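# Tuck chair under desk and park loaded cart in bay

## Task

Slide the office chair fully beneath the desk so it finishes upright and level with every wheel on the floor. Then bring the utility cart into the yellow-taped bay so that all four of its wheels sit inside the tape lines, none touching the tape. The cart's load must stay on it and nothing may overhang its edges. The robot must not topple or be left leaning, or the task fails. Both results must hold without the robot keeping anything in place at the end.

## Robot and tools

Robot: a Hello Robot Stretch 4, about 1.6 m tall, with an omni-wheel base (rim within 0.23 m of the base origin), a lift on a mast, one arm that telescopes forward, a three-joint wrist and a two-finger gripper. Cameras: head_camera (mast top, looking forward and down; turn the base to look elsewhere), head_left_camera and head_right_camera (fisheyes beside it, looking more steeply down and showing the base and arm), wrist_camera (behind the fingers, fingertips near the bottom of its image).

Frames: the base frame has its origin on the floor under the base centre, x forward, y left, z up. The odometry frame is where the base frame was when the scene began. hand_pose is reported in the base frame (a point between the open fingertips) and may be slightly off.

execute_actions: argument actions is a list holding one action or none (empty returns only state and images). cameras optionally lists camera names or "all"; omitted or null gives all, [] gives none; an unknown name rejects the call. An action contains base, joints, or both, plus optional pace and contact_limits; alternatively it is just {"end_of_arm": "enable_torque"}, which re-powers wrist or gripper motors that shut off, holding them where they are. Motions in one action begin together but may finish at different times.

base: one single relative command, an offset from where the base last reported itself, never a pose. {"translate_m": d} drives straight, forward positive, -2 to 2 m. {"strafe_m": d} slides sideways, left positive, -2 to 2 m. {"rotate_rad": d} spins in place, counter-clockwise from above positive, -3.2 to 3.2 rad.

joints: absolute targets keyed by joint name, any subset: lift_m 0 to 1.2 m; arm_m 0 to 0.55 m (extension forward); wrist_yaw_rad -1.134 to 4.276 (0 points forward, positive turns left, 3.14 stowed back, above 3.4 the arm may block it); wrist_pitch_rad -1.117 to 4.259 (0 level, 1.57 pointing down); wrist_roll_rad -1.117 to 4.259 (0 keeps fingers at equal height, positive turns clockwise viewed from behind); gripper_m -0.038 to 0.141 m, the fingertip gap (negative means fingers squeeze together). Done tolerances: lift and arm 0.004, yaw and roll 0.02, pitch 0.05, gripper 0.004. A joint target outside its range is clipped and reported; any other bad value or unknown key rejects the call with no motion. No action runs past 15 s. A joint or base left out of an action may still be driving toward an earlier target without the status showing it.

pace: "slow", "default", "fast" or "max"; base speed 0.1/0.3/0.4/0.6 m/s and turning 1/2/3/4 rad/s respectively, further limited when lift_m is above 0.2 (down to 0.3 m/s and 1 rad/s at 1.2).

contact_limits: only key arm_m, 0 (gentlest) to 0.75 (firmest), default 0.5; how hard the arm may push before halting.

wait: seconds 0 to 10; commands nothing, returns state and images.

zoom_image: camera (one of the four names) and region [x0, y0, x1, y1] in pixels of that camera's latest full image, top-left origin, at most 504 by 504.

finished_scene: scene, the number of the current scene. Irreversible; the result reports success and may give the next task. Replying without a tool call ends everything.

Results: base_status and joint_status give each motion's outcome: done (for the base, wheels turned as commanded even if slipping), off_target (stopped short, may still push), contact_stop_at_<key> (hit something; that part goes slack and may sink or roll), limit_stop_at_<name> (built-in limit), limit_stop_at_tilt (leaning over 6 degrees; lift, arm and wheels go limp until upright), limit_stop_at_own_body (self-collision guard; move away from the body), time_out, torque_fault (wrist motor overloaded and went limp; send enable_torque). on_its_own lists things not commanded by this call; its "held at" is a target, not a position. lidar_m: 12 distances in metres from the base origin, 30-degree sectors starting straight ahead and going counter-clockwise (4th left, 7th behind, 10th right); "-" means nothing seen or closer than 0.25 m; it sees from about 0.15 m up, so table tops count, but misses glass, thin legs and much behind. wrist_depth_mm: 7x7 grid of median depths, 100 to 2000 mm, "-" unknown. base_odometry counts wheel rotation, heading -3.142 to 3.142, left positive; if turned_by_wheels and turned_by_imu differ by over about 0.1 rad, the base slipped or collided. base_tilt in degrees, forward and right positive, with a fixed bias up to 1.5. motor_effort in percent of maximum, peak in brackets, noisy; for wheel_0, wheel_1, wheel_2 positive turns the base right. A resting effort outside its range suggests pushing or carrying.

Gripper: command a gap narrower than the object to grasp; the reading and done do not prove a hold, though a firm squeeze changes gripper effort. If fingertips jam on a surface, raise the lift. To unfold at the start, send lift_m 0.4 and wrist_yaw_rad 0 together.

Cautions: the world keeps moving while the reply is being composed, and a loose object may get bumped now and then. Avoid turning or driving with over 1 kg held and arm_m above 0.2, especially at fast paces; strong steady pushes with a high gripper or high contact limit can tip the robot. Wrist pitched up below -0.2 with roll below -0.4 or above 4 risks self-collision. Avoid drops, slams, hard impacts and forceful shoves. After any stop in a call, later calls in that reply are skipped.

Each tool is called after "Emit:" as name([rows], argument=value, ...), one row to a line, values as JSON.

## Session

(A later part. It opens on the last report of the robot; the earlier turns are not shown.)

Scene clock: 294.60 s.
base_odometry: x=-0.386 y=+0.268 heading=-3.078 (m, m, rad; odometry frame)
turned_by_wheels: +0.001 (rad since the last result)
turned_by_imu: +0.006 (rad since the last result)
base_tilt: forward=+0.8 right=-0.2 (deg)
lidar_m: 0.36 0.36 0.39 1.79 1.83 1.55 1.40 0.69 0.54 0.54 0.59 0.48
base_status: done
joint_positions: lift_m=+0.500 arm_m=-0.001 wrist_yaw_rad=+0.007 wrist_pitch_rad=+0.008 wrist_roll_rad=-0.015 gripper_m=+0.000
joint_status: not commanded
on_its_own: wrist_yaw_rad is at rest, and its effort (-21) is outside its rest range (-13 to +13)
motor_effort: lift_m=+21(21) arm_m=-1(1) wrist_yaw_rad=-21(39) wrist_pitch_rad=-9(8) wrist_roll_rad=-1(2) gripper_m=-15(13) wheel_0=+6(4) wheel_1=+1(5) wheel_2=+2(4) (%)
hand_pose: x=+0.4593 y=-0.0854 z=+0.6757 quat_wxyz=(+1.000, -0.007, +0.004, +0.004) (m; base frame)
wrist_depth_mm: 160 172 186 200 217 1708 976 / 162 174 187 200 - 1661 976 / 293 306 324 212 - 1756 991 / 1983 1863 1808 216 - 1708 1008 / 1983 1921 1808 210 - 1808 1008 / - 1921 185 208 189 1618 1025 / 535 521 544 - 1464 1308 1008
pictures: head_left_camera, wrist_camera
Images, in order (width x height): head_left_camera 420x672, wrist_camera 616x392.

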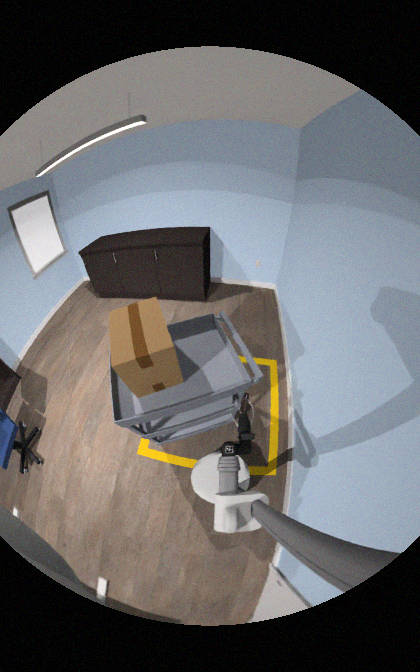

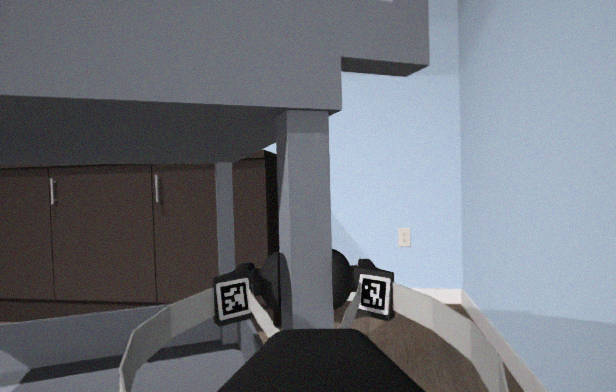

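Emit:
execute_actions([
  {"base":{"translate_m":-0.25},"pace":"slow"},
], cameras=[])

Emit:
execute_actions([
  {"base":{"strafe_m":0.35},"pace":"slow"},
], cameras=["wrist_camera","head_left_camera"])

Scene clock: 326.47 s.
base_odometry: x=-0.136 y=+0.283 heading=-3.078 (m, m, rad; odometry frame)
turned_by_wheels: +0.000 (rad since the last result)
turned_by_imu: +0.001 (rad since the last result)
base_tilt: forward=+0.7 right=-0.2 (deg)
lidar_m: 0.39 0.45 0.62 1.77 1.49 1.35 1.32 0.65 0.51 0.50 0.57 0.45
base_status: done
joint_positions: lift_m=+0.500 arm_m=-0.001 wrist_yaw_rad=+0.001 wrist_pitch_rad=+0.008 wrist_roll_rad=-0.015 gripper_m=+0.000
joint_status: not commanded
motor_effort: lift_m=+21(21) arm_m=-1(1) wrist_yaw_rad=-5(24) wrist_pitch_rad=-9(8) wrist_roll_rad=+0(2) gripper_m=-14(16) wheel_0=-2(8) wheel_1=-3(2) wheel_2=+2(10) (%)
hand_pose: x=+0.4588 y=-0.0871 z=+0.6757 quat_wxyz=(+1.000, -0.007, +0.004, +0.001) (m; base frame)
wrist_depth_mm: 213 210 208 206 204 1397 891 / 215 212 209 205 - 1537 904 / 291 307 322 214 - 1499 891 / - - - - - 1576 904 / - - - 216 - 1618 917 / 691 691 186 212 190 1308 917 / 564 517 544 - 1464 1281 931
pictures: none
No camera images: the call's "cameras" was empty. Leave "cameras" out to get every camera's image.

Scene clock: 331.10 s.
base_odometry: x=-0.115 y=-0.066 heading=-3.079 (m, m, rad; odometry frame)
turned_by_wheels: -0.001 (rad since the last result)
turned_by_imu: -0.003 (rad since the last result)
base_tilt: forward=+0.7 right=-0.2 (deg)
lidar_m: 0.44 0.57 2.58 1.42 1.40 1.15 1.89 1.05 0.87 0.84 0.92 0.43
base_status: done
joint_positions: lift_m=+0.500 arm_m=-0.001 wrist_yaw_rad=-0.007 wrist_pitch_rad=+0.008 wrist_roll_rad=-0.015 gripper_m=+0.000
joint_status: not commanded
on_its_own: wrist_yaw_rad is at rest, and its effort (+20) is outside its rest range (-13 to +13)
motor_effort: lift_m=+21(21) arm_m=-1(1) wrist_yaw_rad=+20(35) wrist_pitch_rad=-7(9) wrist_roll_rad=-2(2) gripper_m=-13(15) wheel_0=-5(11) wheel_1=-1(6) wheel_2=-4(6) (%)
hand_pose: x=+0.4581 y=-0.0894 z=+0.6758 quat_wxyz=(+1.000, -0.007, +0.004, -0.003) (m; base frame)
wrist_depth_mm: 525 281 240 212 194 - 1430 / 329 278 243 214 334 - 1499 / 347 307 322 228 469 - 1499 / - - - 229 - - 1537 / - - - 225 - - 1499 / 683 750 185 220 185 1983 1499 / 554 517 535 - 525 1366 1397
pictures: head_left_camera, wrist_camera
Images, in order (width x height): head_left_camera 420x672, wrist_camera 616x392.

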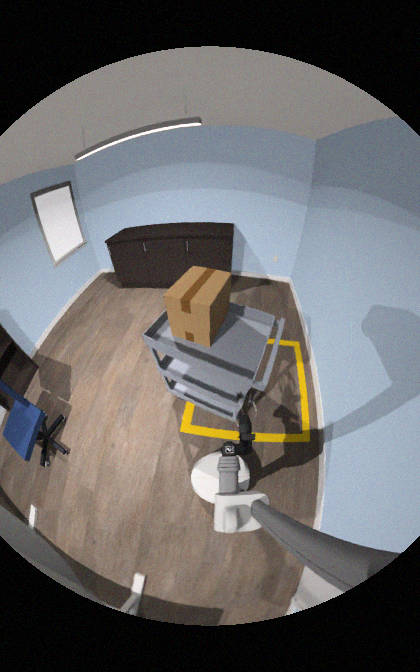

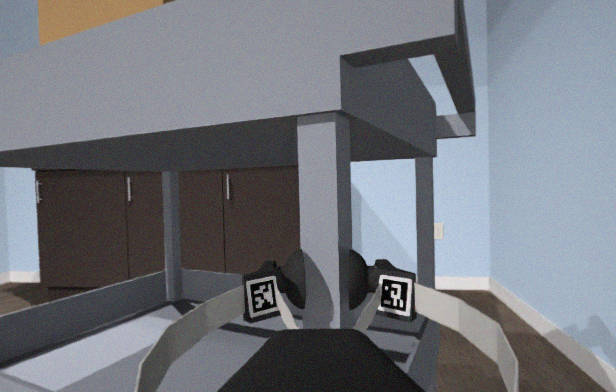

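Emit:
execute_actions([
  {"base":{"translate_m":0.2},"pace":"slow"},
], cameras=[])

Emit:
execute_actions([
  {"base":{"strafe_m":-0.25},"pace":"slow"},
], cameras=["wrist_camera","head_left_camera"])

Scene clock: 345.27 s.
base_odometry: x=-0.314 y=-0.078 heading=-3.079 (m, m, rad; odometry frame)
turned_by_wheels: +0.000 (rad since the last result)
turned_by_imu: -0.002 (rad since the last result)
base_tilt: forward=+0.7 right=-0.4 (deg)
lidar_m: 0.42 0.54 2.89 1.41 1.55 1.36 2.09 1.13 0.90 0.87 0.96 0.44
base_status: done
joint_positions: lift_m=+0.500 arm_m=-0.001 wrist_yaw_rad=-0.002 wrist_pitch_rad=+0.008 wrist_roll_rad=-0.015 gripper_m=+0.000
joint_status: not commanded
motor_effort: lift_m=+21(21) arm_m=-1(1) wrist_yaw_rad=+6(25) wrist_pitch_rad=-7(8) wrist_roll_rad=+0(1) gripper_m=-13(14) wheel_0=+2(3) wheel_1=+1(5) wheel_2=-3(11) (%)
hand_pose: x=+0.4585 y=-0.0881 z=+0.6758 quat_wxyz=(+1.000, -0.007, +0.004, -0.001) (m; base frame)
wrist_depth_mm: 277 248 229 211 199 - 1537 / 273 250 230 215 399 - 1576 / 296 307 324 222 621 - 1576 / - 1863 1921 224 - - 1618 / - 1983 1863 220 - - 1576 / 699 788 187 218 187 - 1576 / 554 517 539 - 1397 1397 1430
pictures: none
No camera images: the call's "cameras" was empty. Leave "cameras" out to get every camera's image.

Scene clock: 348.90 s.
base_odometry: x=-0.330 y=+0.171 heading=-3.079 (m, m, rad; odometry frame)
turned_by_wheels: +0.000 (rad since the last result)
turned_by_imu: +0.003 (rad since the last result)
base_tilt: forward=+0.8 right=-0.3 (deg)
lidar_m: 0.41 0.46 0.63 1.68 1.71 1.47 1.55 0.82 0.64 0.62 0.70 0.45
base_status: done
joint_positions: lift_m=+0.500 arm_m=-0.001 wrist_yaw_rad=+0.007 wrist_pitch_rad=+0.008 wrist_roll_rad=-0.015 gripper_m=+0.000
joint_status: not commanded
on_its_own: wrist_yaw_rad is at rest, and its effort (-21) is outside its rest range (-13 to +13)
motor_effort: lift_m=+21(21) arm_m=-1(1) wrist_yaw_rad=-21(29) wrist_pitch_rad=-8(9) wrist_roll_rad=-1(1) gripper_m=-15(15) wheel_0=+3(13) wheel_1=-1(5) wheel_2=+3(3) (%)
hand_pose: x=+0.4593 y=-0.0854 z=+0.6757 quat_wxyz=(+1.000, -0.007, +0.004, +0.004) (m; base frame)
wrist_depth_mm: 220 218 217 214 213 1983 1138 / 221 219 217 216 - 1983 1138 / 294 307 320 229 - - 1160 / - 1921 1863 1808 - - 1182 / - 1921 1921 224 - - 1182 / 691 683 186 215 188 1808 1160 / 559 512 544 - 1464 1308 1182
pictures: head_left_camera, wrist_camera
Images, in order (width x height): head_left_camera 420x672, wrist_camera 616x392.

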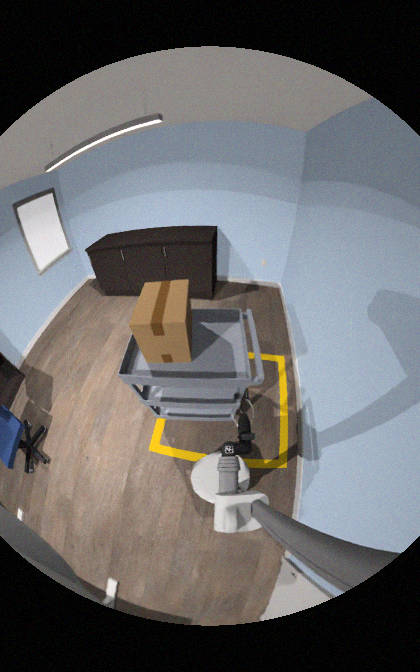

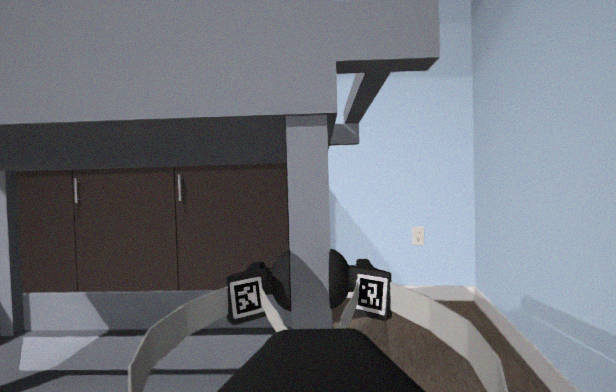

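Emit:
execute_actions([
  {"joints":{"gripper_m":0.12}},
], cameras=[])

Emit:
execute_actions([
  {"base":{"translate_m":-0.25}},
], cameras=[])

Emit:
execute_actions([
  {"base":{"strafe_m":1.25}},
], cameras=["head_camera","head_left_camera"])

Scene clock: 364.90 s.
base_odometry: x=-0.330 y=+0.171 heading=-3.079 (m, m, rad; odometry frame)
turned_by_wheels: +0.000 (rad since the last result)
turned_by_imu: +0.000 (rad since the last result)
base_tilt: forward=+0.8 right=-0.3 (deg)
lidar_m: 0.43 0.46 0.62 1.68 1.70 1.46 1.54 0.81 0.65 0.63 0.68 0.44
base_status: not commanded
joint_positions: lift_m=+0.500 arm_m=-0.001 wrist_yaw_rad=+0.001 wrist_pitch_rad=+0.008 wrist_roll_rad=-0.015 gripper_m=+0.120
joint_status: all done
motor_effort: lift_m=+21(21) arm_m=-1(1) wrist_yaw_rad=-2(20) wrist_pitch_rad=-8(9) wrist_roll_rad=-1(1) gripper_m=+0(13) wheel_0=+2(3) wheel_1=-1(1) wheel_2=+1(3) (%)
hand_pose: x=+0.4587 y=-0.0873 z=+0.6757 quat_wxyz=(+1.000, -0.007, +0.004, +0.000) (m; base frame)
wrist_depth_mm: 222 222 221 220 220 1863 1118 / 224 222 222 222 508 1921 1118 / 293 309 320 232 - 1921 1138 / - 1983 1863 1921 - 1983 1160 / - 1921 1863 1863 - 1756 1138 / 691 691 668 232 1863 1618 1160 / 554 517 544 - 1499 1366 1138
pictures: none
No camera images: the call's "cameras" was empty. Leave "cameras" out to get every camera's image.

Scene clock: 367.17 s.
base_odometry: x=-0.080 y=+0.187 heading=-3.079 (m, m, rad; odometry frame)
turned_by_wheels: +0.000 (rad since the last result)
turned_by_imu: +0.001 (rad since the last result)
base_tilt: forward=+0.9 right=-0.2 (deg)
lidar_m: 0.69 0.71 2.84 1.64 1.42 1.25 1.62 0.77 0.61 0.58 0.65 1.00
base_status: done
joint_positions: lift_m=+0.500 arm_m=-0.001 wrist_yaw_rad=+0.000 wrist_pitch_rad=+0.008 wrist_roll_rad=-0.015 gripper_m=+0.120
joint_status: not commanded
motor_effort: lift_m=+21(21) arm_m=-1(1) wrist_yaw_rad=-1(1) wrist_pitch_rad=-8(8) wrist_roll_rad=-1(1) gripper_m=-1(1) wheel_0=+1(3) wheel_1=+0(5) wheel_2=-2(7) (%)
hand_pose: x=+0.4587 y=-0.0874 z=+0.6757 quat_wxyz=(+1.000, -0.007, +0.004, +0.000) (m; base frame)
wrist_depth_mm: 585 603 - - - 1808 1060 / 591 603 759 - - 1756 1042 / 477 473 477 473 - 1808 1078 / - - - - - 1921 1078 / - - - - - 1661 1078 / 759 809 661 488 1863 1499 1098 / 484 484 484 - 1464 1397 1078
pictures: none
No camera images: the call's "cameras" was empty. Leave "cameras" out to get every camera's image.

Scene clock: 372.67 s.
base_odometry: x=-0.002 y=-1.061 heading=-3.079 (m, m, rad; odometry frame)
turned_by_wheels: +0.000 (rad since the last result)
turned_by_imu: -0.001 (rad since the last result)
base_tilt: forward=+0.7 right=-0.3 (deg)
lidar_m: 2.37 2.37 0.47 0.38 0.49 0.91 0.91 1.05 1.87 1.84 0.99 1.05
base_status: done
joint_positions: lift_m=+0.500 arm_m=-0.001 wrist_yaw_rad=+0.000 wrist_pitch_rad=+0.008 wrist_roll_rad=-0.015 gripper_m=+0.120
joint_status: not commanded
motor_effort: lift_m=+21(21) arm_m=-1(0) wrist_yaw_rad=-1(1) wrist_pitch_rad=-7(8) wrist_roll_rad=+0(1) gripper_m=-1(0) wheel_0=+1(9) wheel_1=-1(8) wheel_2=-1(3) (%)
hand_pose: x=+0.4587 y=-0.0874 z=+0.6757 quat_wxyz=(+1.000, -0.007, +0.004, +0.000) (m; base frame)
wrist_depth_mm: - - - - - - - / - - - - - - - / - - - - - - - / - - - - - - - / - - - - - - - / - - 1863 - 1863 1863 1863 / 1576 1430 1576 - 1499 1397 1430
pictures: head_camera, head_left_camera
Images, in order (width x height): head_camera 420x560, head_left_camera 420x672.

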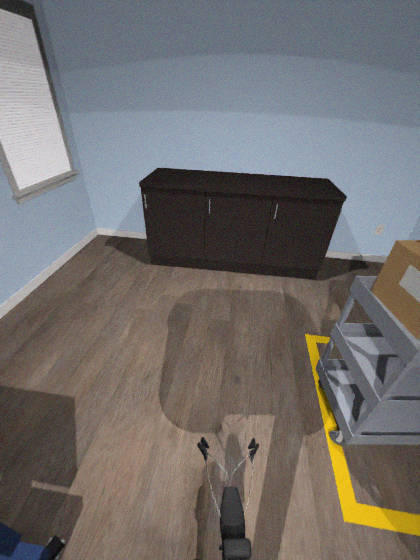

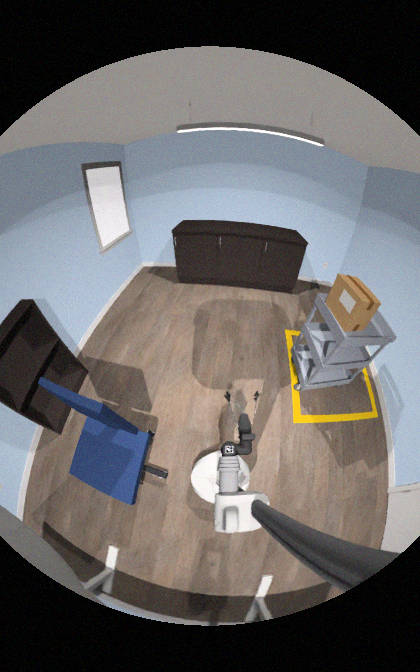

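Emit:
execute_actions([
  {"base":{"translate_m":0.93},"joints":{"lift_m":0.62,"gripper_m":0.14}},
], cameras=[])

Emit:
execute_actions([
  {"base":{"strafe_m":0.1}},
], cameras=[])

Emit:
execute_actions([
  {"base":{"rotate_rad":-1.56}},
])

Scene clock: 394.57 s.
base_odometry: x=-0.930 y=-1.119 heading=-3.079 (m, m, rad; odometry frame)
turned_by_wheels: +0.000 (rad since the last result)
turned_by_imu: -0.003 (rad since the last result)
base_tilt: forward=+0.7 right=-0.2 (deg)
lidar_m: 1.44 1.55 1.78 1.46 0.91 0.79 2.31 2.48 0.75 0.71 0.75 1.46
base_status: done
joint_positions: lift_m=+0.620 arm_m=-0.001 wrist_yaw_rad=+0.000 wrist_pitch_rad=+0.008 wrist_roll_rad=-0.015 gripper_m=+0.140
joint_status: all done
motor_effort: lift_m=+21(20) arm_m=+0(1) wrist_yaw_rad=-1(1) wrist_pitch_rad=-9(7) wrist_roll_rad=-2(2) gripper_m=-1(2) wheel_0=-1(3) wheel_1=+1(7) wheel_2=+2(9) (%)
hand_pose: x=+0.4587 y=-0.0874 z=+0.7958 quat_wxyz=(+1.000, -0.007, +0.004, +0.000) (m; base frame)
wrist_depth_mm: - - 1921 1863 1863 1756 1661 / - - - 1921 1808 1756 1708 / - - 1983 1808 1863 1756 1661 / - 1366 1281 1255 1205 1182 1138 / - 1336 1336 1229 1255 1160 1160 / - 1366 1308 1255 1255 1182 1160 / 1808 1430 1336 - 1205 1160 1182
pictures: none
No camera images: the call's "cameras" was empty. Leave "cameras" out to get every camera's image.

Scene clock: 396.03 s.
base_odometry: x=-0.924 y=-1.219 heading=-3.079 (m, m, rad; odometry frame)
turned_by_wheels: +0.000 (rad since the last result)
turned_by_imu: +0.000 (rad since the last result)
base_tilt: forward=+0.8 right=-0.2 (deg)
lidar_m: 1.45 1.57 1.69 1.37 0.89 0.74 2.31 2.61 0.86 0.81 2.25 1.47
base_status: done
joint_positions: lift_m=+0.620 arm_m=-0.001 wrist_yaw_rad=+0.000 wrist_pitch_rad=+0.008 wrist_roll_rad=-0.015 gripper_m=+0.140
joint_status: not commanded
motor_effort: lift_m=+21(21) arm_m=-1(1) wrist_yaw_rad=-2(1) wrist_pitch_rad=-9(8) wrist_roll_rad=+0(2) gripper_m=+0(0) wheel_0=+2(10) wheel_1=-1(8) wheel_2=+1(0) (%)
hand_pose: x=+0.4587 y=-0.0874 z=+0.7958 quat_wxyz=(+1.000, -0.007, +0.004, +0.000) (m; base frame)
wrist_depth_mm: - - - 1921 1808 1808 1708 / - - - 1863 1756 1756 1756 / 1983 - 1921 1921 1863 1808 1708 / 1983 - 1308 1281 1205 1205 1160 / 1921 - 1336 1308 1255 1182 1182 / 1983 - 1308 1281 1229 1160 1182 / 1808 1618 1366 - 1229 1205 1160
pictures: none
No camera images: the call's "cameras" was empty. Leave "cameras" out to get every camera's image.

Scene clock: 398.07 s.
base_odometry: x=-0.924 y=-1.219 heading=+1.644 (m, m, rad; odometry frame)
turned_by_wheels: -1.560 (rad since the last result)
turned_by_imu: -1.590 (rad since the last result)
base_tilt: forward=+0.9 right=-0.3 (deg)
lidar_m: 0.80 2.26 1.48 1.46 1.57 1.69 1.37 0.89 0.76 1.83 2.04 0.85
base_status: done
joint_positions: lift_m=+0.620 arm_m=-0.001 wrist_yaw_rad=+0.000 wrist_pitch_rad=+0.008 wrist_roll_rad=-0.015 gripper_m=+0.140
joint_status: not commanded
motor_effort: lift_m=+21(21) arm_m=+0(1) wrist_yaw_rad=-2(2) wrist_pitch_rad=-8(8) wrist_roll_rad=+0(1) gripper_m=-1(1) wheel_0=+0(3) wheel_1=-2(7) wheel_2=+0(5) (%)
hand_pose: x=+0.4587 y=-0.0874 z=+0.7958 quat_wxyz=(+1.000, -0.007, +0.004, +0.000) (m; base frame)
wrist_depth_mm: - - 1921 1756 1808 1756 1661 / - - 699 699 1808 1756 1756 / - - 699 699 1808 1756 1661 / - - 609 609 597 1708 1756 / - - 1983 1863 1808 1708 1661 / - - 976 1182 788 1756 1708 / 1808 1576 778 - 891 1708 1661
pictures: head_camera, head_left_camera, head_right_camera, wrist_camera
Images, in order (width x height): head_camera 420x560, head_left_camera 420x672, head_right_camera 420x672, wrist_camera 616x392.

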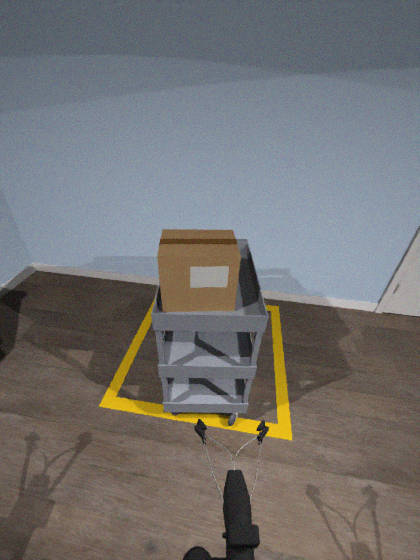

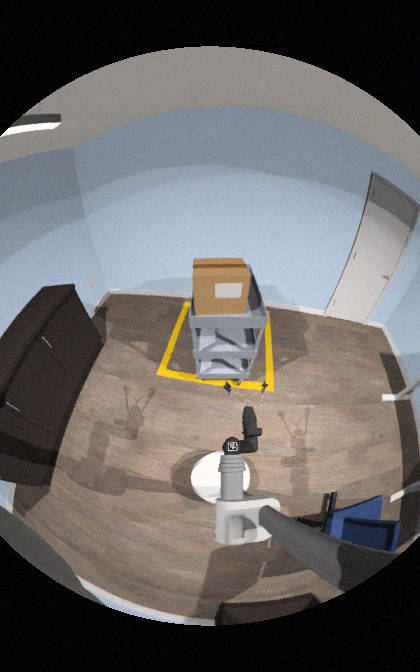

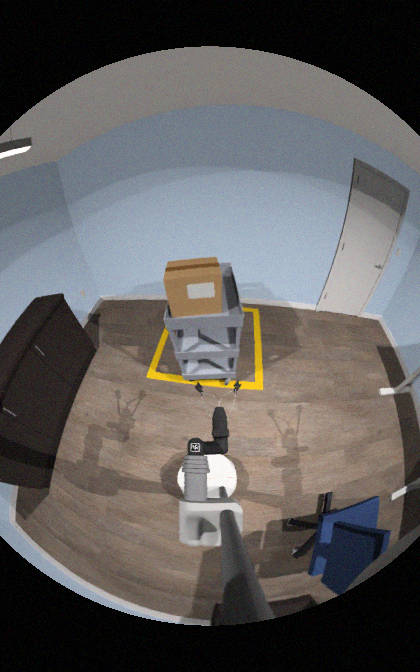

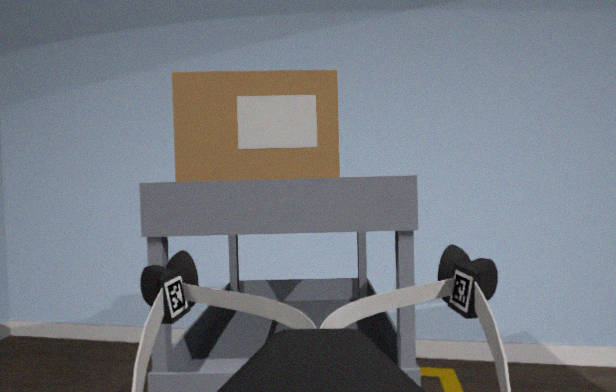

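Emit:
execute_actions([
  {"base":{"rotate_rad":-0.15}},
], cameras=[])

Emit:
execute_actions([
  {"base":{"strafe_m":0.17}},
], cameras=[])

Emit:
execute_actions([
  {"base":{"translate_m":0.33}},
], cameras=["head_camera","wrist_camera"])

Scene clock: 417.67 s.
base_odometry: x=-0.924 y=-1.219 heading=+1.494 (m, m, rad; odometry frame)
turned_by_wheels: -0.150 (rad since the last result)
turned_by_imu: -0.153 (rad since the last result)
base_tilt: forward=+0.9 right=-0.3 (deg)
lidar_m: 0.81 0.83 1.53 1.45 1.51 1.74 1.36 1.03 0.76 0.95 1.91 2.15
base_status: done
joint_positions: lift_m=+0.620 arm_m=-0.001 wrist_yaw_rad=+0.000 wrist_pitch_rad=+0.008 wrist_roll_rad=-0.015 gripper_m=+0.140
joint_status: not commanded
motor_effort: lift_m=+21(21) arm_m=-1(1) wrist_yaw_rad=-1(3) wrist_pitch_rad=-8(8) wrist_roll_rad=-2(1) gripper_m=-1(1) wheel_0=+1(3) wheel_1=-1(4) wheel_2=+0(6) (%)
hand_pose: x=+0.4587 y=-0.0874 z=+0.7958 quat_wxyz=(+1.000, -0.007, +0.004, +0.000) (m; base frame)
wrist_depth_mm: 1921 1808 1863 1863 1756 1863 1808 / 1921 668 707 1808 1808 1808 1863 / 1808 668 707 1863 1921 1808 1808 / 1921 591 609 627 1756 1863 1808 / 1921 1863 1921 1205 1808 1863 1808 / 1983 976 991 661 1921 1921 1863 / 1708 759 798 - 1708 1661 1708
pictures: none
No camera images: the call's "cameras" was empty. Leave "cameras" out to get every camera's image.

Scene clock: 419.50 s.
base_odometry: x=-1.094 y=-1.206 heading=+1.494 (m, m, rad; odometry frame)
turned_by_wheels: +0.000 (rad since the last result)
turned_by_imu: +0.000 (rad since the last result)
base_tilt: forward=+0.7 right=-0.4 (deg)
lidar_m: 0.78 2.14 1.37 1.26 1.33 1.73 1.65 1.40 0.87 0.96 2.12 0.88
base_status: done
joint_positions: lift_m=+0.620 arm_m=-0.001 wrist_yaw_rad=+0.000 wrist_pitch_rad=+0.008 wrist_roll_rad=-0.015 gripper_m=+0.140
joint_status: not commanded
motor_effort: lift_m=+21(21) arm_m=-1(1) wrist_yaw_rad=+0(1) wrist_pitch_rad=-8(7) wrist_roll_rad=-1(0) gripper_m=+1(0) wheel_0=+0(6) wheel_1=-2(6) wheel_2=+1(2) (%)
hand_pose: x=+0.4587 y=-0.0874 z=+0.7958 quat_wxyz=(+1.000, -0.007, +0.004, +0.000) (m; base frame)
wrist_depth_mm: 1921 1863 1863 1808 1863 1863 1808 / 1863 1863 676 691 1808 1808 1756 / 1863 1756 661 691 1863 1756 1808 / 1863 1808 574 591 621 1863 1808 / 1863 1863 1921 1863 1921 1863 1808 / 1863 1921 991 1160 634 1863 1808 / 1863 1661 788 - 627 1708 1708
pictures: none
No camera images: the call's "cameras" was empty. Leave "cameras" out to get every camera's image.

Scene clock: 422.07 s.
base_odometry: x=-1.069 y=-0.877 heading=+1.494 (m, m, rad; odometry frame)
turned_by_wheels: +0.000 (rad since the last result)
turned_by_imu: -0.001 (rad since the last result)
base_tilt: forward=+0.8 right=-0.1 (deg)
lidar_m: 0.47 0.47 1.37 1.29 1.35 2.09 1.71 1.26 1.07 2.02 2.10 0.52
base_status: done
joint_positions: lift_m=+0.620 arm_m=-0.001 wrist_yaw_rad=+0.000 wrist_pitch_rad=+0.008 wrist_roll_rad=-0.015 gripper_m=+0.140
joint_status: not commanded
motor_effort: lift_m=+21(21) arm_m=-1(1) wrist_yaw_rad=-1(1) wrist_pitch_rad=-8(8) wrist_roll_rad=-2(3) gripper_m=+0(1) wheel_0=+1(2) wheel_1=+0(0) wheel_2=+1(8) (%)
hand_pose: x=+0.4587 y=-0.0874 z=+0.7958 quat_wxyz=(+1.000, -0.007, +0.004, +0.000) (m; base frame)
wrist_depth_mm: 329 336 347 364 1499 1499 1499 / 1537 332 349 366 1464 1537 1499 / 1499 340 351 368 1537 1537 1464 / 244 251 258 266 276 285 891 / 243 252 258 267 277 283 904 / 249 249 263 266 831 309 1576 / 1576 1618 798 - 1537 1537 1537
pictures: head_camera, wrist_camera
Images, in order (width x height): head_camera 420x560, wrist_camera 616x392.

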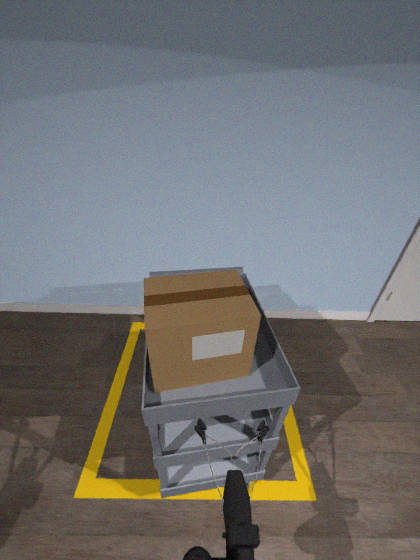

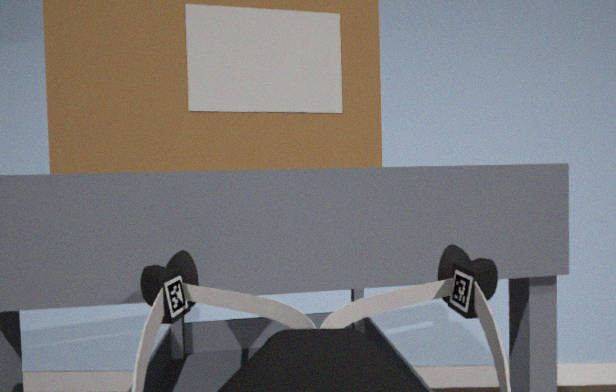

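Emit:
execute_actions([
  {"joints":{"lift_m":0.645}},
], cameras=[])

Emit:
execute_actions([
  {"base":{"translate_m":0.31},"pace":"slow"},
], cameras=["head_camera","wrist_camera"])

Emit:
execute_actions([
  {"base":{"translate_m":-0.45}},
], cameras=["head_camera","head_left_camera"])

Scene clock: 435.13 s.
base_odometry: x=-1.069 y=-0.877 heading=+1.494 (m, m, rad; odometry frame)
turned_by_wheels: +0.000 (rad since the last result)
turned_by_imu: +0.000 (rad since the last result)
base_tilt: forward=+0.8 right=-0.3 (deg)
lidar_m: 0.46 0.45 1.36 1.28 1.35 2.08 1.74 1.27 1.06 2.01 2.09 0.53
base_status: not commanded
joint_positions: lift_m=+0.645 arm_m=-0.001 wrist_yaw_rad=+0.000 wrist_pitch_rad=+0.008 wrist_roll_rad=-0.015 gripper_m=+0.140
joint_status: all done
motor_effort: lift_m=+22(24) arm_m=-1(1) wrist_yaw_rad=-1(0) wrist_pitch_rad=-8(8) wrist_roll_rad=-1(1) gripper_m=+0(0) wheel_0=+1(1) wheel_1=+0(0) wheel_2=+1(1) (%)
hand_pose: x=+0.4587 y=-0.0874 z=+0.8207 quat_wxyz=(+1.000, -0.007, +0.004, +0.000) (m; base frame)
wrist_depth_mm: 327 334 349 366 1537 1499 1464 / 1576 336 345 368 1499 1499 1464 / 1576 338 353 364 1537 1499 1464 / 329 336 349 364 384 399 1499 / 244 250 260 267 276 285 891 / 245 249 258 265 276 289 1499 / 1537 1537 854 - 1499 1499 1537
pictures: none
No camera images: the call's "cameras" was empty. Leave "cameras" out to get every camera's image.

Scene clock: 439.53 s.
base_odometry: x=-1.045 y=-0.568 heading=+1.495 (m, m, rad; odometry frame)
turned_by_wheels: +0.000 (rad since the last result)
turned_by_imu: -0.001 (rad since the last result)
base_tilt: forward=+0.8 right=-0.3 (deg)
lidar_m: 0.43 0.44 1.37 1.29 1.35 1.83 2.04 1.27 1.26 2.01 2.01 0.53
base_status: done
joint_positions: lift_m=+0.645 arm_m=-0.001 wrist_yaw_rad=+0.002 wrist_pitch_rad=+0.008 wrist_roll_rad=-0.015 gripper_m=+0.140
joint_status: not commanded
motor_effort: lift_m=+22(22) arm_m=-1(1) wrist_yaw_rad=-5(8) wrist_pitch_rad=-8(8) wrist_roll_rad=-1(1) gripper_m=+0(2) wheel_0=+4(4) wheel_1=+2(8) wheel_2=-1(10) (%)
hand_pose: x=+0.4588 y=-0.0870 z=+0.8207 quat_wxyz=(+1.000, -0.007, +0.004, +0.001) (m; base frame)
wrist_depth_mm: 300 319 340 366 1205 1160 1182 / 300 319 343 368 1205 1182 1182 / 301 322 347 366 1229 1182 1205 / 300 320 338 362 539 357 1205 / 224 234 250 263 281 294 1205 / 224 230 245 258 278 306 1229 / 1308 778 831 - 1205 332 1205
pictures: head_camera, wrist_camera
Images, in order (width x height): head_camera 420x560, wrist_camera 616x392.

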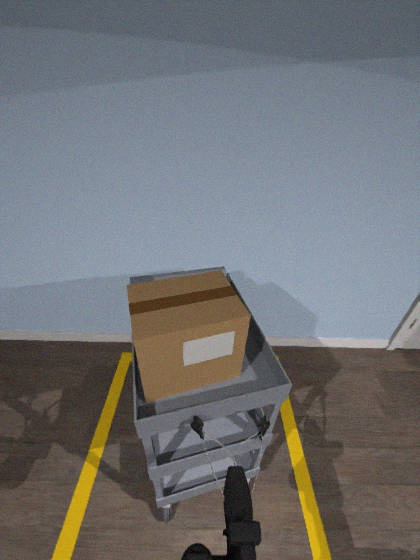

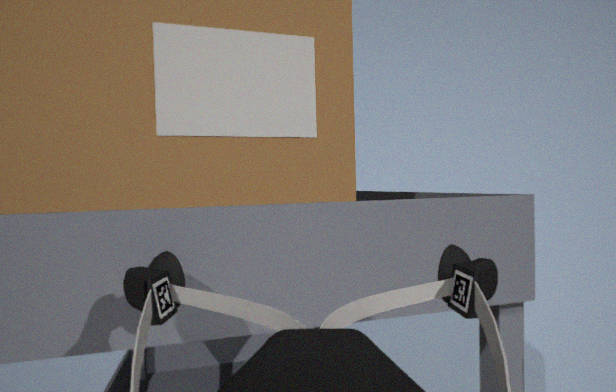

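Scene clock: 442.53 s.
base_odometry: x=-1.079 y=-1.017 heading=+1.495 (m, m, rad; odometry frame)
turned_by_wheels: +0.000 (rad since the last result)
turned_by_imu: +0.001 (rad since the last result)
base_tilt: forward=+0.8 right=-0.4 (deg)
lidar_m: 0.87 1.94 1.36 1.29 1.34 1.95 1.65 1.60 0.99 2.01 2.09 1.94
base_status: done
joint_positions: lift_m=+0.645 arm_m=-0.001 wrist_yaw_rad=+0.000 wrist_pitch_rad=+0.008 wrist_roll_rad=-0.015 gripper_m=+0.140
joint_status: not commanded
motor_effort: lift_m=+21(22) arm_m=-1(1) wrist_yaw_rad=-2(4) wrist_pitch_rad=-7(7) wrist_roll_rad=-1(2) gripper_m=+0(2) wheel_0=+0(8) wheel_1=+1(5) wheel_2=-2(8) (%)
hand_pose: x=+0.4587 y=-0.0874 z=+0.8208 quat_wxyz=(+1.000, -0.007, +0.004, +0.000) (m; base frame)
wrist_depth_mm: 1618 1661 1661 1661 1537 1618 1618 / 1661 1708 1661 1618 1661 1661 1661 / 1661 1708 759 809 1756 1661 1576 / 1708 1661 683 723 1661 1618 1618 / 1708 1756 691 1756 1661 1708 1661 / 1661 1708 1042 1160 960 1661 1661 / 1708 1708 854 - 878 1661 1661
pictures: head_camera, head_left_camera
Images, in order (width x height): head_camera 420x560, head_left_camera 420x672.

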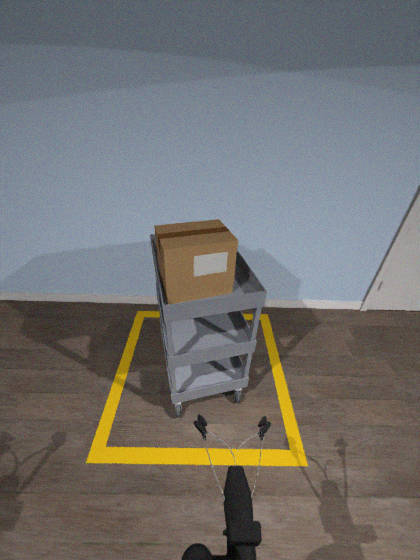

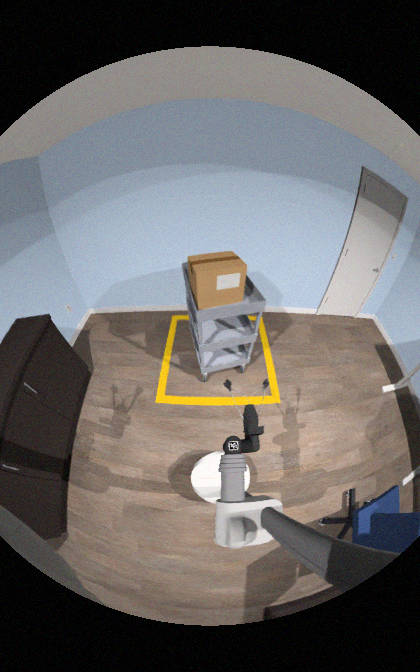

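Emit:
zoom_image(camera="head_camera", region=[80,280,320,480])

Region (80, 280, 320, 480) of head_camera's 420x560 image, scaled by 2.100, with more detail than that image has.

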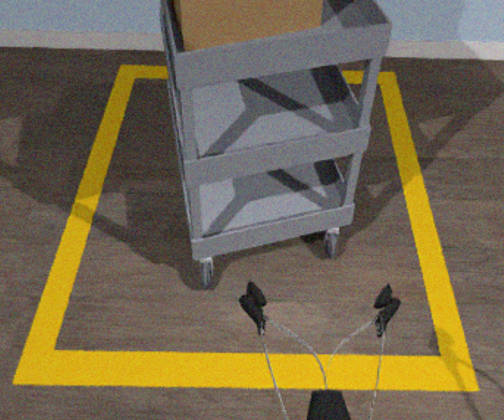

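Emit:
execute_actions([
  {"base":{"rotate_rad":-1.9},"joints":{"lift_m":0.6},"pace":"fast"},
], cameras=["head_camera","head_left_camera"])

Scene clock: 457.47 s.
base_odometry: x=-1.079 y=-1.016 heading=-0.406 (m, m, rad; odometry frame)
turned_by_wheels: -1.900 (rad since the last result)
turned_by_imu: -1.937 (rad since the last result)
base_tilt: forward=+0.8 right=-0.2 (deg)
lidar_m: 0.97 1.98 2.28 0.94 0.88 2.07 1.31 1.29 1.44 1.86 1.59 1.01
base_status: done
joint_positions: lift_m=+0.600 arm_m=-0.001 wrist_yaw_rad=+0.000 wrist_pitch_rad=+0.008 wrist_roll_rad=-0.015 gripper_m=+0.140
joint_status: all done
motor_effort: lift_m=+17(16) arm_m=-1(1) wrist_yaw_rad=+0(2) wrist_pitch_rad=-7(7) wrist_roll_rad=+0(0) gripper_m=-1(1) wheel_0=+1(10) wheel_1=-1(6) wheel_2=-2(7) (%)
hand_pose: x=+0.4587 y=-0.0874 z=+0.7761 quat_wxyz=(+1.000, -0.007, +0.004, +0.000) (m; base frame)
wrist_depth_mm: - - - - - - 1708 / - - - - - - 1808 / - - - - 788 854 1756 / - - - - 788 866 1808 / - - - - 788 854 1756 / - - - 1078 809 842 1756 / 1808 1756 1808 - 831 1499 1576
pictures: head_camera, head_left_camera
Images, in order (width x height): head_camera 420x560, head_left_camera 420x672.

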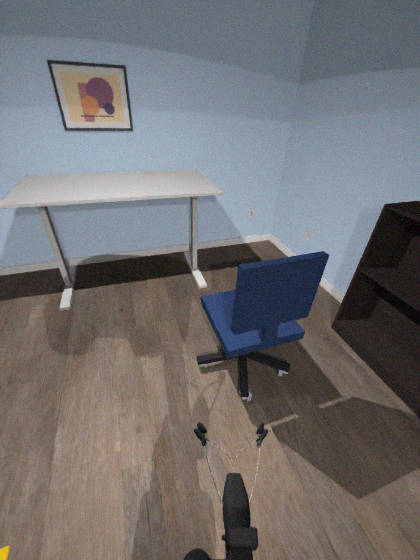

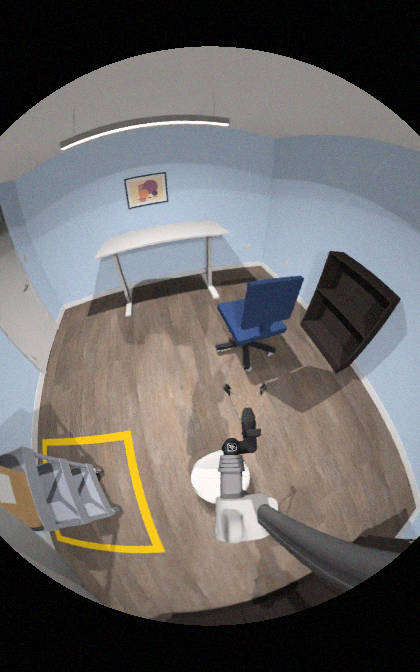

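Emit:
execute_actions([
  {"base":{"translate_m":0.25}},
], cameras=[])

Emit:
execute_actions([
  {"base":{"strafe_m":-1.1}},
], cameras=[])

Emit:
execute_actions([
  {"base":{"rotate_rad":0.96}},
], cameras=["head_camera","head_left_camera"])

Scene clock: 501.27 s.
base_odometry: x=-0.850 y=-1.115 heading=-0.406 (m, m, rad; odometry frame)
turned_by_wheels: +0.000 (rad since the last result)
turned_by_imu: -0.001 (rad since the last result)
base_tilt: forward=+0.8 right=-0.4 (deg)
lidar_m: 0.72 1.75 2.36 1.97 1.01 2.18 1.56 1.53 1.70 1.78 1.47 0.77
base_status: done
joint_positions: lift_m=+0.600 arm_m=-0.001 wrist_yaw_rad=+0.000 wrist_pitch_rad=+0.008 wrist_roll_rad=-0.015 gripper_m=+0.140
joint_status: not commanded
motor_effort: lift_m=+17(17) arm_m=-1(1) wrist_yaw_rad=+0(0) wrist_pitch_rad=-7(8) wrist_roll_rad=-2(1) gripper_m=+0(1) wheel_0=+0(5) wheel_1=+1(3) wheel_2=+1(9) (%)
hand_pose: x=+0.4587 y=-0.0874 z=+0.7761 quat_wxyz=(+1.000, -0.007, +0.004, +0.000) (m; base frame)
wrist_depth_mm: - - - - - - 1756 / - - - - 535 1921 1537 / - - - - 517 569 615 / - - - - 521 564 621 / - - - - 517 564 627 / - - - - 517 544 627 / 1661 1756 1708 - 647 591 1182
pictures: none
No camera images: the call's "cameras" was empty. Leave "cameras" out to get every camera's image.

Scene clock: 506.27 s.
base_odometry: x=-1.284 y=-2.126 heading=-0.406 (m, m, rad; odometry frame)
turned_by_wheels: +0.000 (rad since the last result)
turned_by_imu: +0.000 (rad since the last result)
base_tilt: forward=+0.7 right=-0.2 (deg)
lidar_m: 0.75 1.03 1.10 2.05 1.97 1.42 1.15 1.71 0.89 0.73 0.73 0.66
base_status: done
joint_positions: lift_m=+0.600 arm_m=-0.001 wrist_yaw_rad=+0.000 wrist_pitch_rad=+0.008 wrist_roll_rad=-0.015 gripper_m=+0.140
joint_status: not commanded
motor_effort: lift_m=+17(17) arm_m=-1(1) wrist_yaw_rad=+0(1) wrist_pitch_rad=-7(8) wrist_roll_rad=-1(1) gripper_m=+0(1) wheel_0=-1(7) wheel_1=+1(9) wheel_2=-1(0) (%)
hand_pose: x=+0.4587 y=-0.0874 z=+0.7761 quat_wxyz=(+1.000, -0.007, +0.004, +0.000) (m; base frame)
wrist_depth_mm: - - - 1863 530 427 466 / - - - 1756 759 430 469 / - - - 1160 1008 424 466 / - - - 1205 1008 430 469 / - - - 1160 960 427 473 / - - - 798 544 421 473 / 946 1756 1708 - 512 427 477
pictures: none
No camera images: the call's "cameras" was empty. Leave "cameras" out to get every camera's image.

Scene clock: 507.93 s.
base_odometry: x=-1.284 y=-2.126 heading=+0.555 (m, m, rad; odometry frame)
turned_by_wheels: +0.960 (rad since the last result)
turned_by_imu: +0.979 (rad since the last result)
base_tilt: forward=+0.9 right=-0.2 (deg)
lidar_m: 1.08 2.14 1.98 1.52 1.16 1.17 0.98 0.76 0.74 0.68 0.68 1.02
base_status: done
joint_positions: lift_m=+0.600 arm_m=-0.001 wrist_yaw_rad=+0.000 wrist_pitch_rad=+0.008 wrist_roll_rad=-0.015 gripper_m=+0.140
joint_status: not commanded
motor_effort: lift_m=+17(18) arm_m=-1(1) wrist_yaw_rad=+0(1) wrist_pitch_rad=-8(8) wrist_roll_rad=-1(1) gripper_m=-2(0) wheel_0=+0(6) wheel_1=+1(5) wheel_2=+1(7) (%)
hand_pose: x=+0.4587 y=-0.0874 z=+0.7761 quat_wxyz=(+1.000, -0.007, +0.004, +0.000) (m; base frame)
wrist_depth_mm: - - - - - - - / - - - - - - - / - - - - 831 768 - / - - - - 831 750 - / - - - - 831 750 - / - - - - 854 917 - / 1863 1808 1808 - 831 768 1708
pictures: head_camera, head_left_camera
Images, in order (width x height): head_camera 420x560, head_left_camera 420x672.

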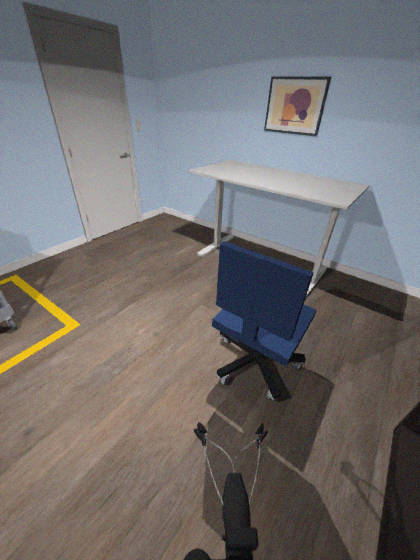

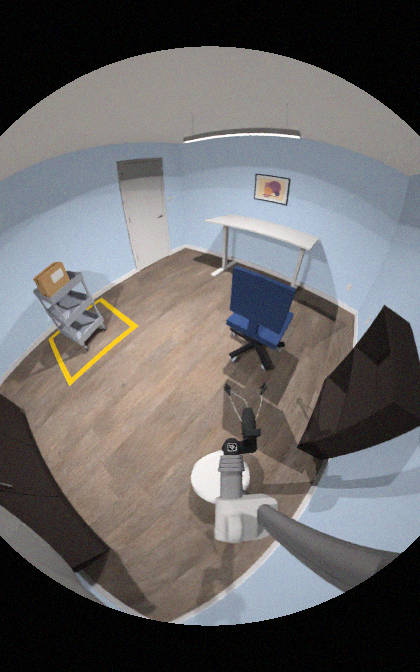

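Emit:
execute_actions([
  {"base":{"strafe_m":-0.24}},
], cameras=[])

Emit:
execute_actions([
  {"base":{"translate_m":0.42}},
], cameras=["head_camera","wrist_camera"])

Scene clock: 523.37 s.
base_odometry: x=-1.157 y=-2.330 heading=+0.555 (m, m, rad; odometry frame)
turned_by_wheels: +0.000 (rad since the last result)
turned_by_imu: +0.000 (rad since the last result)
base_tilt: forward=+0.8 right=-0.2 (deg)
lidar_m: 0.96 3.24 2.19 1.70 1.33 1.54 0.72 0.55 0.54 0.51 0.43 1.14
base_status: done
joint_positions: lift_m=+0.600 arm_m=-0.001 wrist_yaw_rad=+0.000 wrist_pitch_rad=+0.008 wrist_roll_rad=-0.015 gripper_m=+0.140
joint_status: not commanded
motor_effort: lift_m=+17(17) arm_m=-1(1) wrist_yaw_rad=-1(1) wrist_pitch_rad=-8(7) wrist_roll_rad=-1(1) gripper_m=+0(1) wheel_0=+0(3) wheel_1=+1(7) wheel_2=+0(0) (%)
hand_pose: x=+0.4587 y=-0.0874 z=+0.7761 quat_wxyz=(+1.000, -0.007, +0.004, +0.000) (m; base frame)
wrist_depth_mm: - - - - - - - / - - - - - - - / - - - 798 - - - / - - 991 809 - - - / - - 976 820 - - - / - - 1008 768 904 1983 - / 1756 1756 1756 - 904 1661 1661
pictures: none
No camera images: the call's "cameras" was empty. Leave "cameras" out to get every camera's image.

Scene clock: 526.23 s.
base_odometry: x=-0.800 y=-2.109 heading=+0.555 (m, m, rad; odometry frame)
turned_by_wheels: +0.000 (rad since the last result)
turned_by_imu: -0.002 (rad since the last result)
base_tilt: forward=+0.9 right=-0.2 (deg)
lidar_m: 0.57 2.99 1.98 2.15 1.66 1.61 1.03 0.79 0.47 0.50 0.76 0.54
base_status: done
joint_positions: lift_m=+0.600 arm_m=-0.001 wrist_yaw_rad=+0.000 wrist_pitch_rad=+0.008 wrist_roll_rad=-0.015 gripper_m=+0.140
joint_status: not commanded
motor_effort: lift_m=+17(17) arm_m=-1(1) wrist_yaw_rad=+1(1) wrist_pitch_rad=-7(7) wrist_roll_rad=+0(1) gripper_m=+0(1) wheel_0=+1(10) wheel_1=+0(2) wheel_2=+0(9) (%)
hand_pose: x=+0.4587 y=-0.0874 z=+0.7761 quat_wxyz=(+1.000, -0.007, +0.004, +0.000) (m; base frame)
wrist_depth_mm: - - - - 314 - 1808 / - - 449 370 314 - 1756 / - - 449 368 315 1921 1863 / - - 455 373 315 - 1921 / - - 442 373 319 1863 1756 / - - 439 359 310 1618 1863 / 1808 1618 488 - 310 732 1661
pictures: head_camera, wrist_camera
Images, in order (width x height): head_camera 420x560, wrist_camera 616x392.

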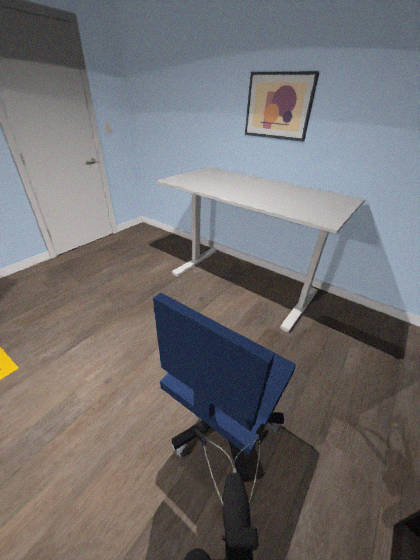

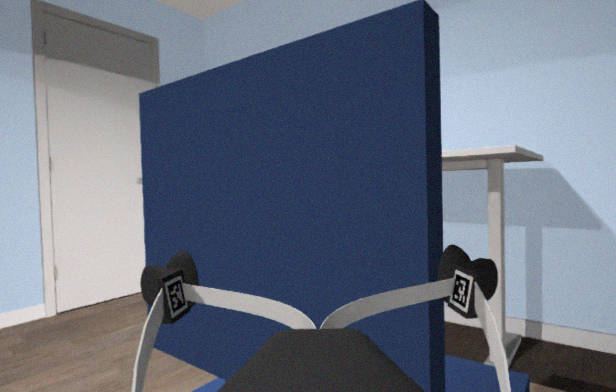

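Emit:
execute_actions([
  {"base":{"strafe_m":-0.06},"joints":{"gripper_m":0.0}},
], cameras=[])

Emit:
execute_actions([
  {"base":{"translate_m":0.22},"pace":"slow"},
], cameras=["head_camera","wrist_camera"])

Scene clock: 535.93 s.
base_odometry: x=-0.769 y=-2.160 heading=+0.555 (m, m, rad; odometry frame)
turned_by_wheels: +0.000 (rad since the last result)
turned_by_imu: +0.000 (rad since the last result)
base_tilt: forward=+0.8 right=-0.3 (deg)
lidar_m: 0.54 0.70 2.04 2.21 1.70 1.65 0.97 0.73 0.42 0.44 0.68 0.58
base_status: done
joint_positions: lift_m=+0.600 arm_m=-0.001 wrist_yaw_rad=+0.000 wrist_pitch_rad=+0.008 wrist_roll_rad=-0.015 gripper_m=+0.000
joint_status: all done
motor_effort: lift_m=+17(17) arm_m=-1(1) wrist_yaw_rad=-3(2) wrist_pitch_rad=-7(8) wrist_roll_rad=+0(2) gripper_m=-5(2) wheel_0=+0(11) wheel_1=+1(6) wheel_2=+0(1) (%)
hand_pose: x=+0.4587 y=-0.0874 z=+0.7761 quat_wxyz=(+1.000, -0.007, +0.004, +0.000) (m; base frame)
wrist_depth_mm: - - - 332 - - 1756 / - - 394 324 - 1983 1808 / - 508 397 325 - 1983 1808 / - 517 402 329 - - 1756 / - 521 407 317 - - 1808 / - 530 384 191 183 1863 1808 / 1808 1537 413 - 741 707 1756
pictures: none
No camera images: the call's "cameras" was empty. Leave "cameras" out to get every camera's image.

Scene clock: 539.40 s.
base_odometry: x=-0.582 y=-2.044 heading=+0.555 (m, m, rad; odometry frame)
turned_by_wheels: +0.000 (rad since the last result)
turned_by_imu: -0.001 (rad since the last result)
base_tilt: forward=+0.9 right=-0.3 (deg)
lidar_m: 0.46 0.51 1.97 2.00 1.87 1.84 1.15 0.55 0.55 0.59 1.37 0.41
base_status: done
joint_positions: lift_m=+0.600 arm_m=-0.001 wrist_yaw_rad=-0.003 wrist_pitch_rad=+0.008 wrist_roll_rad=-0.015 gripper_m=+0.000
joint_status: not commanded
motor_effort: lift_m=+17(17) arm_m=+0(1) wrist_yaw_rad=+7(29) wrist_pitch_rad=-9(8) wrist_roll_rad=-1(0) gripper_m=-3(5) wheel_0=+1(8) wheel_1=+1(4) wheel_2=-5(11) (%)
hand_pose: x=+0.4584 y=-0.0882 z=+0.7760 quat_wxyz=(+1.000, -0.007, +0.004, -0.001) (m; base frame)
wrist_depth_mm: 270 256 243 235 224 215 208 / 268 258 245 235 226 216 210 / 271 259 247 237 227 217 211 / 273 259 248 236 227 218 212 / 274 262 250 236 228 220 213 / 277 263 247 193 185 220 214 / 277 265 252 - 228 218 214
pictures: head_camera, wrist_camera
Images, in order (width x height): head_camera 420x560, wrist_camera 616x392.

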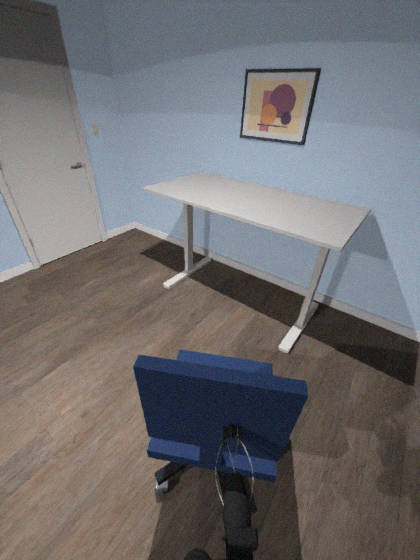

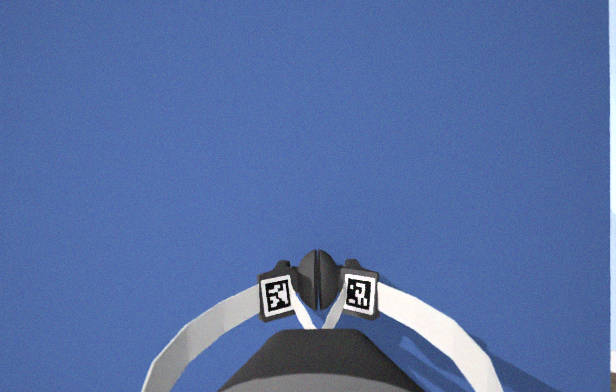

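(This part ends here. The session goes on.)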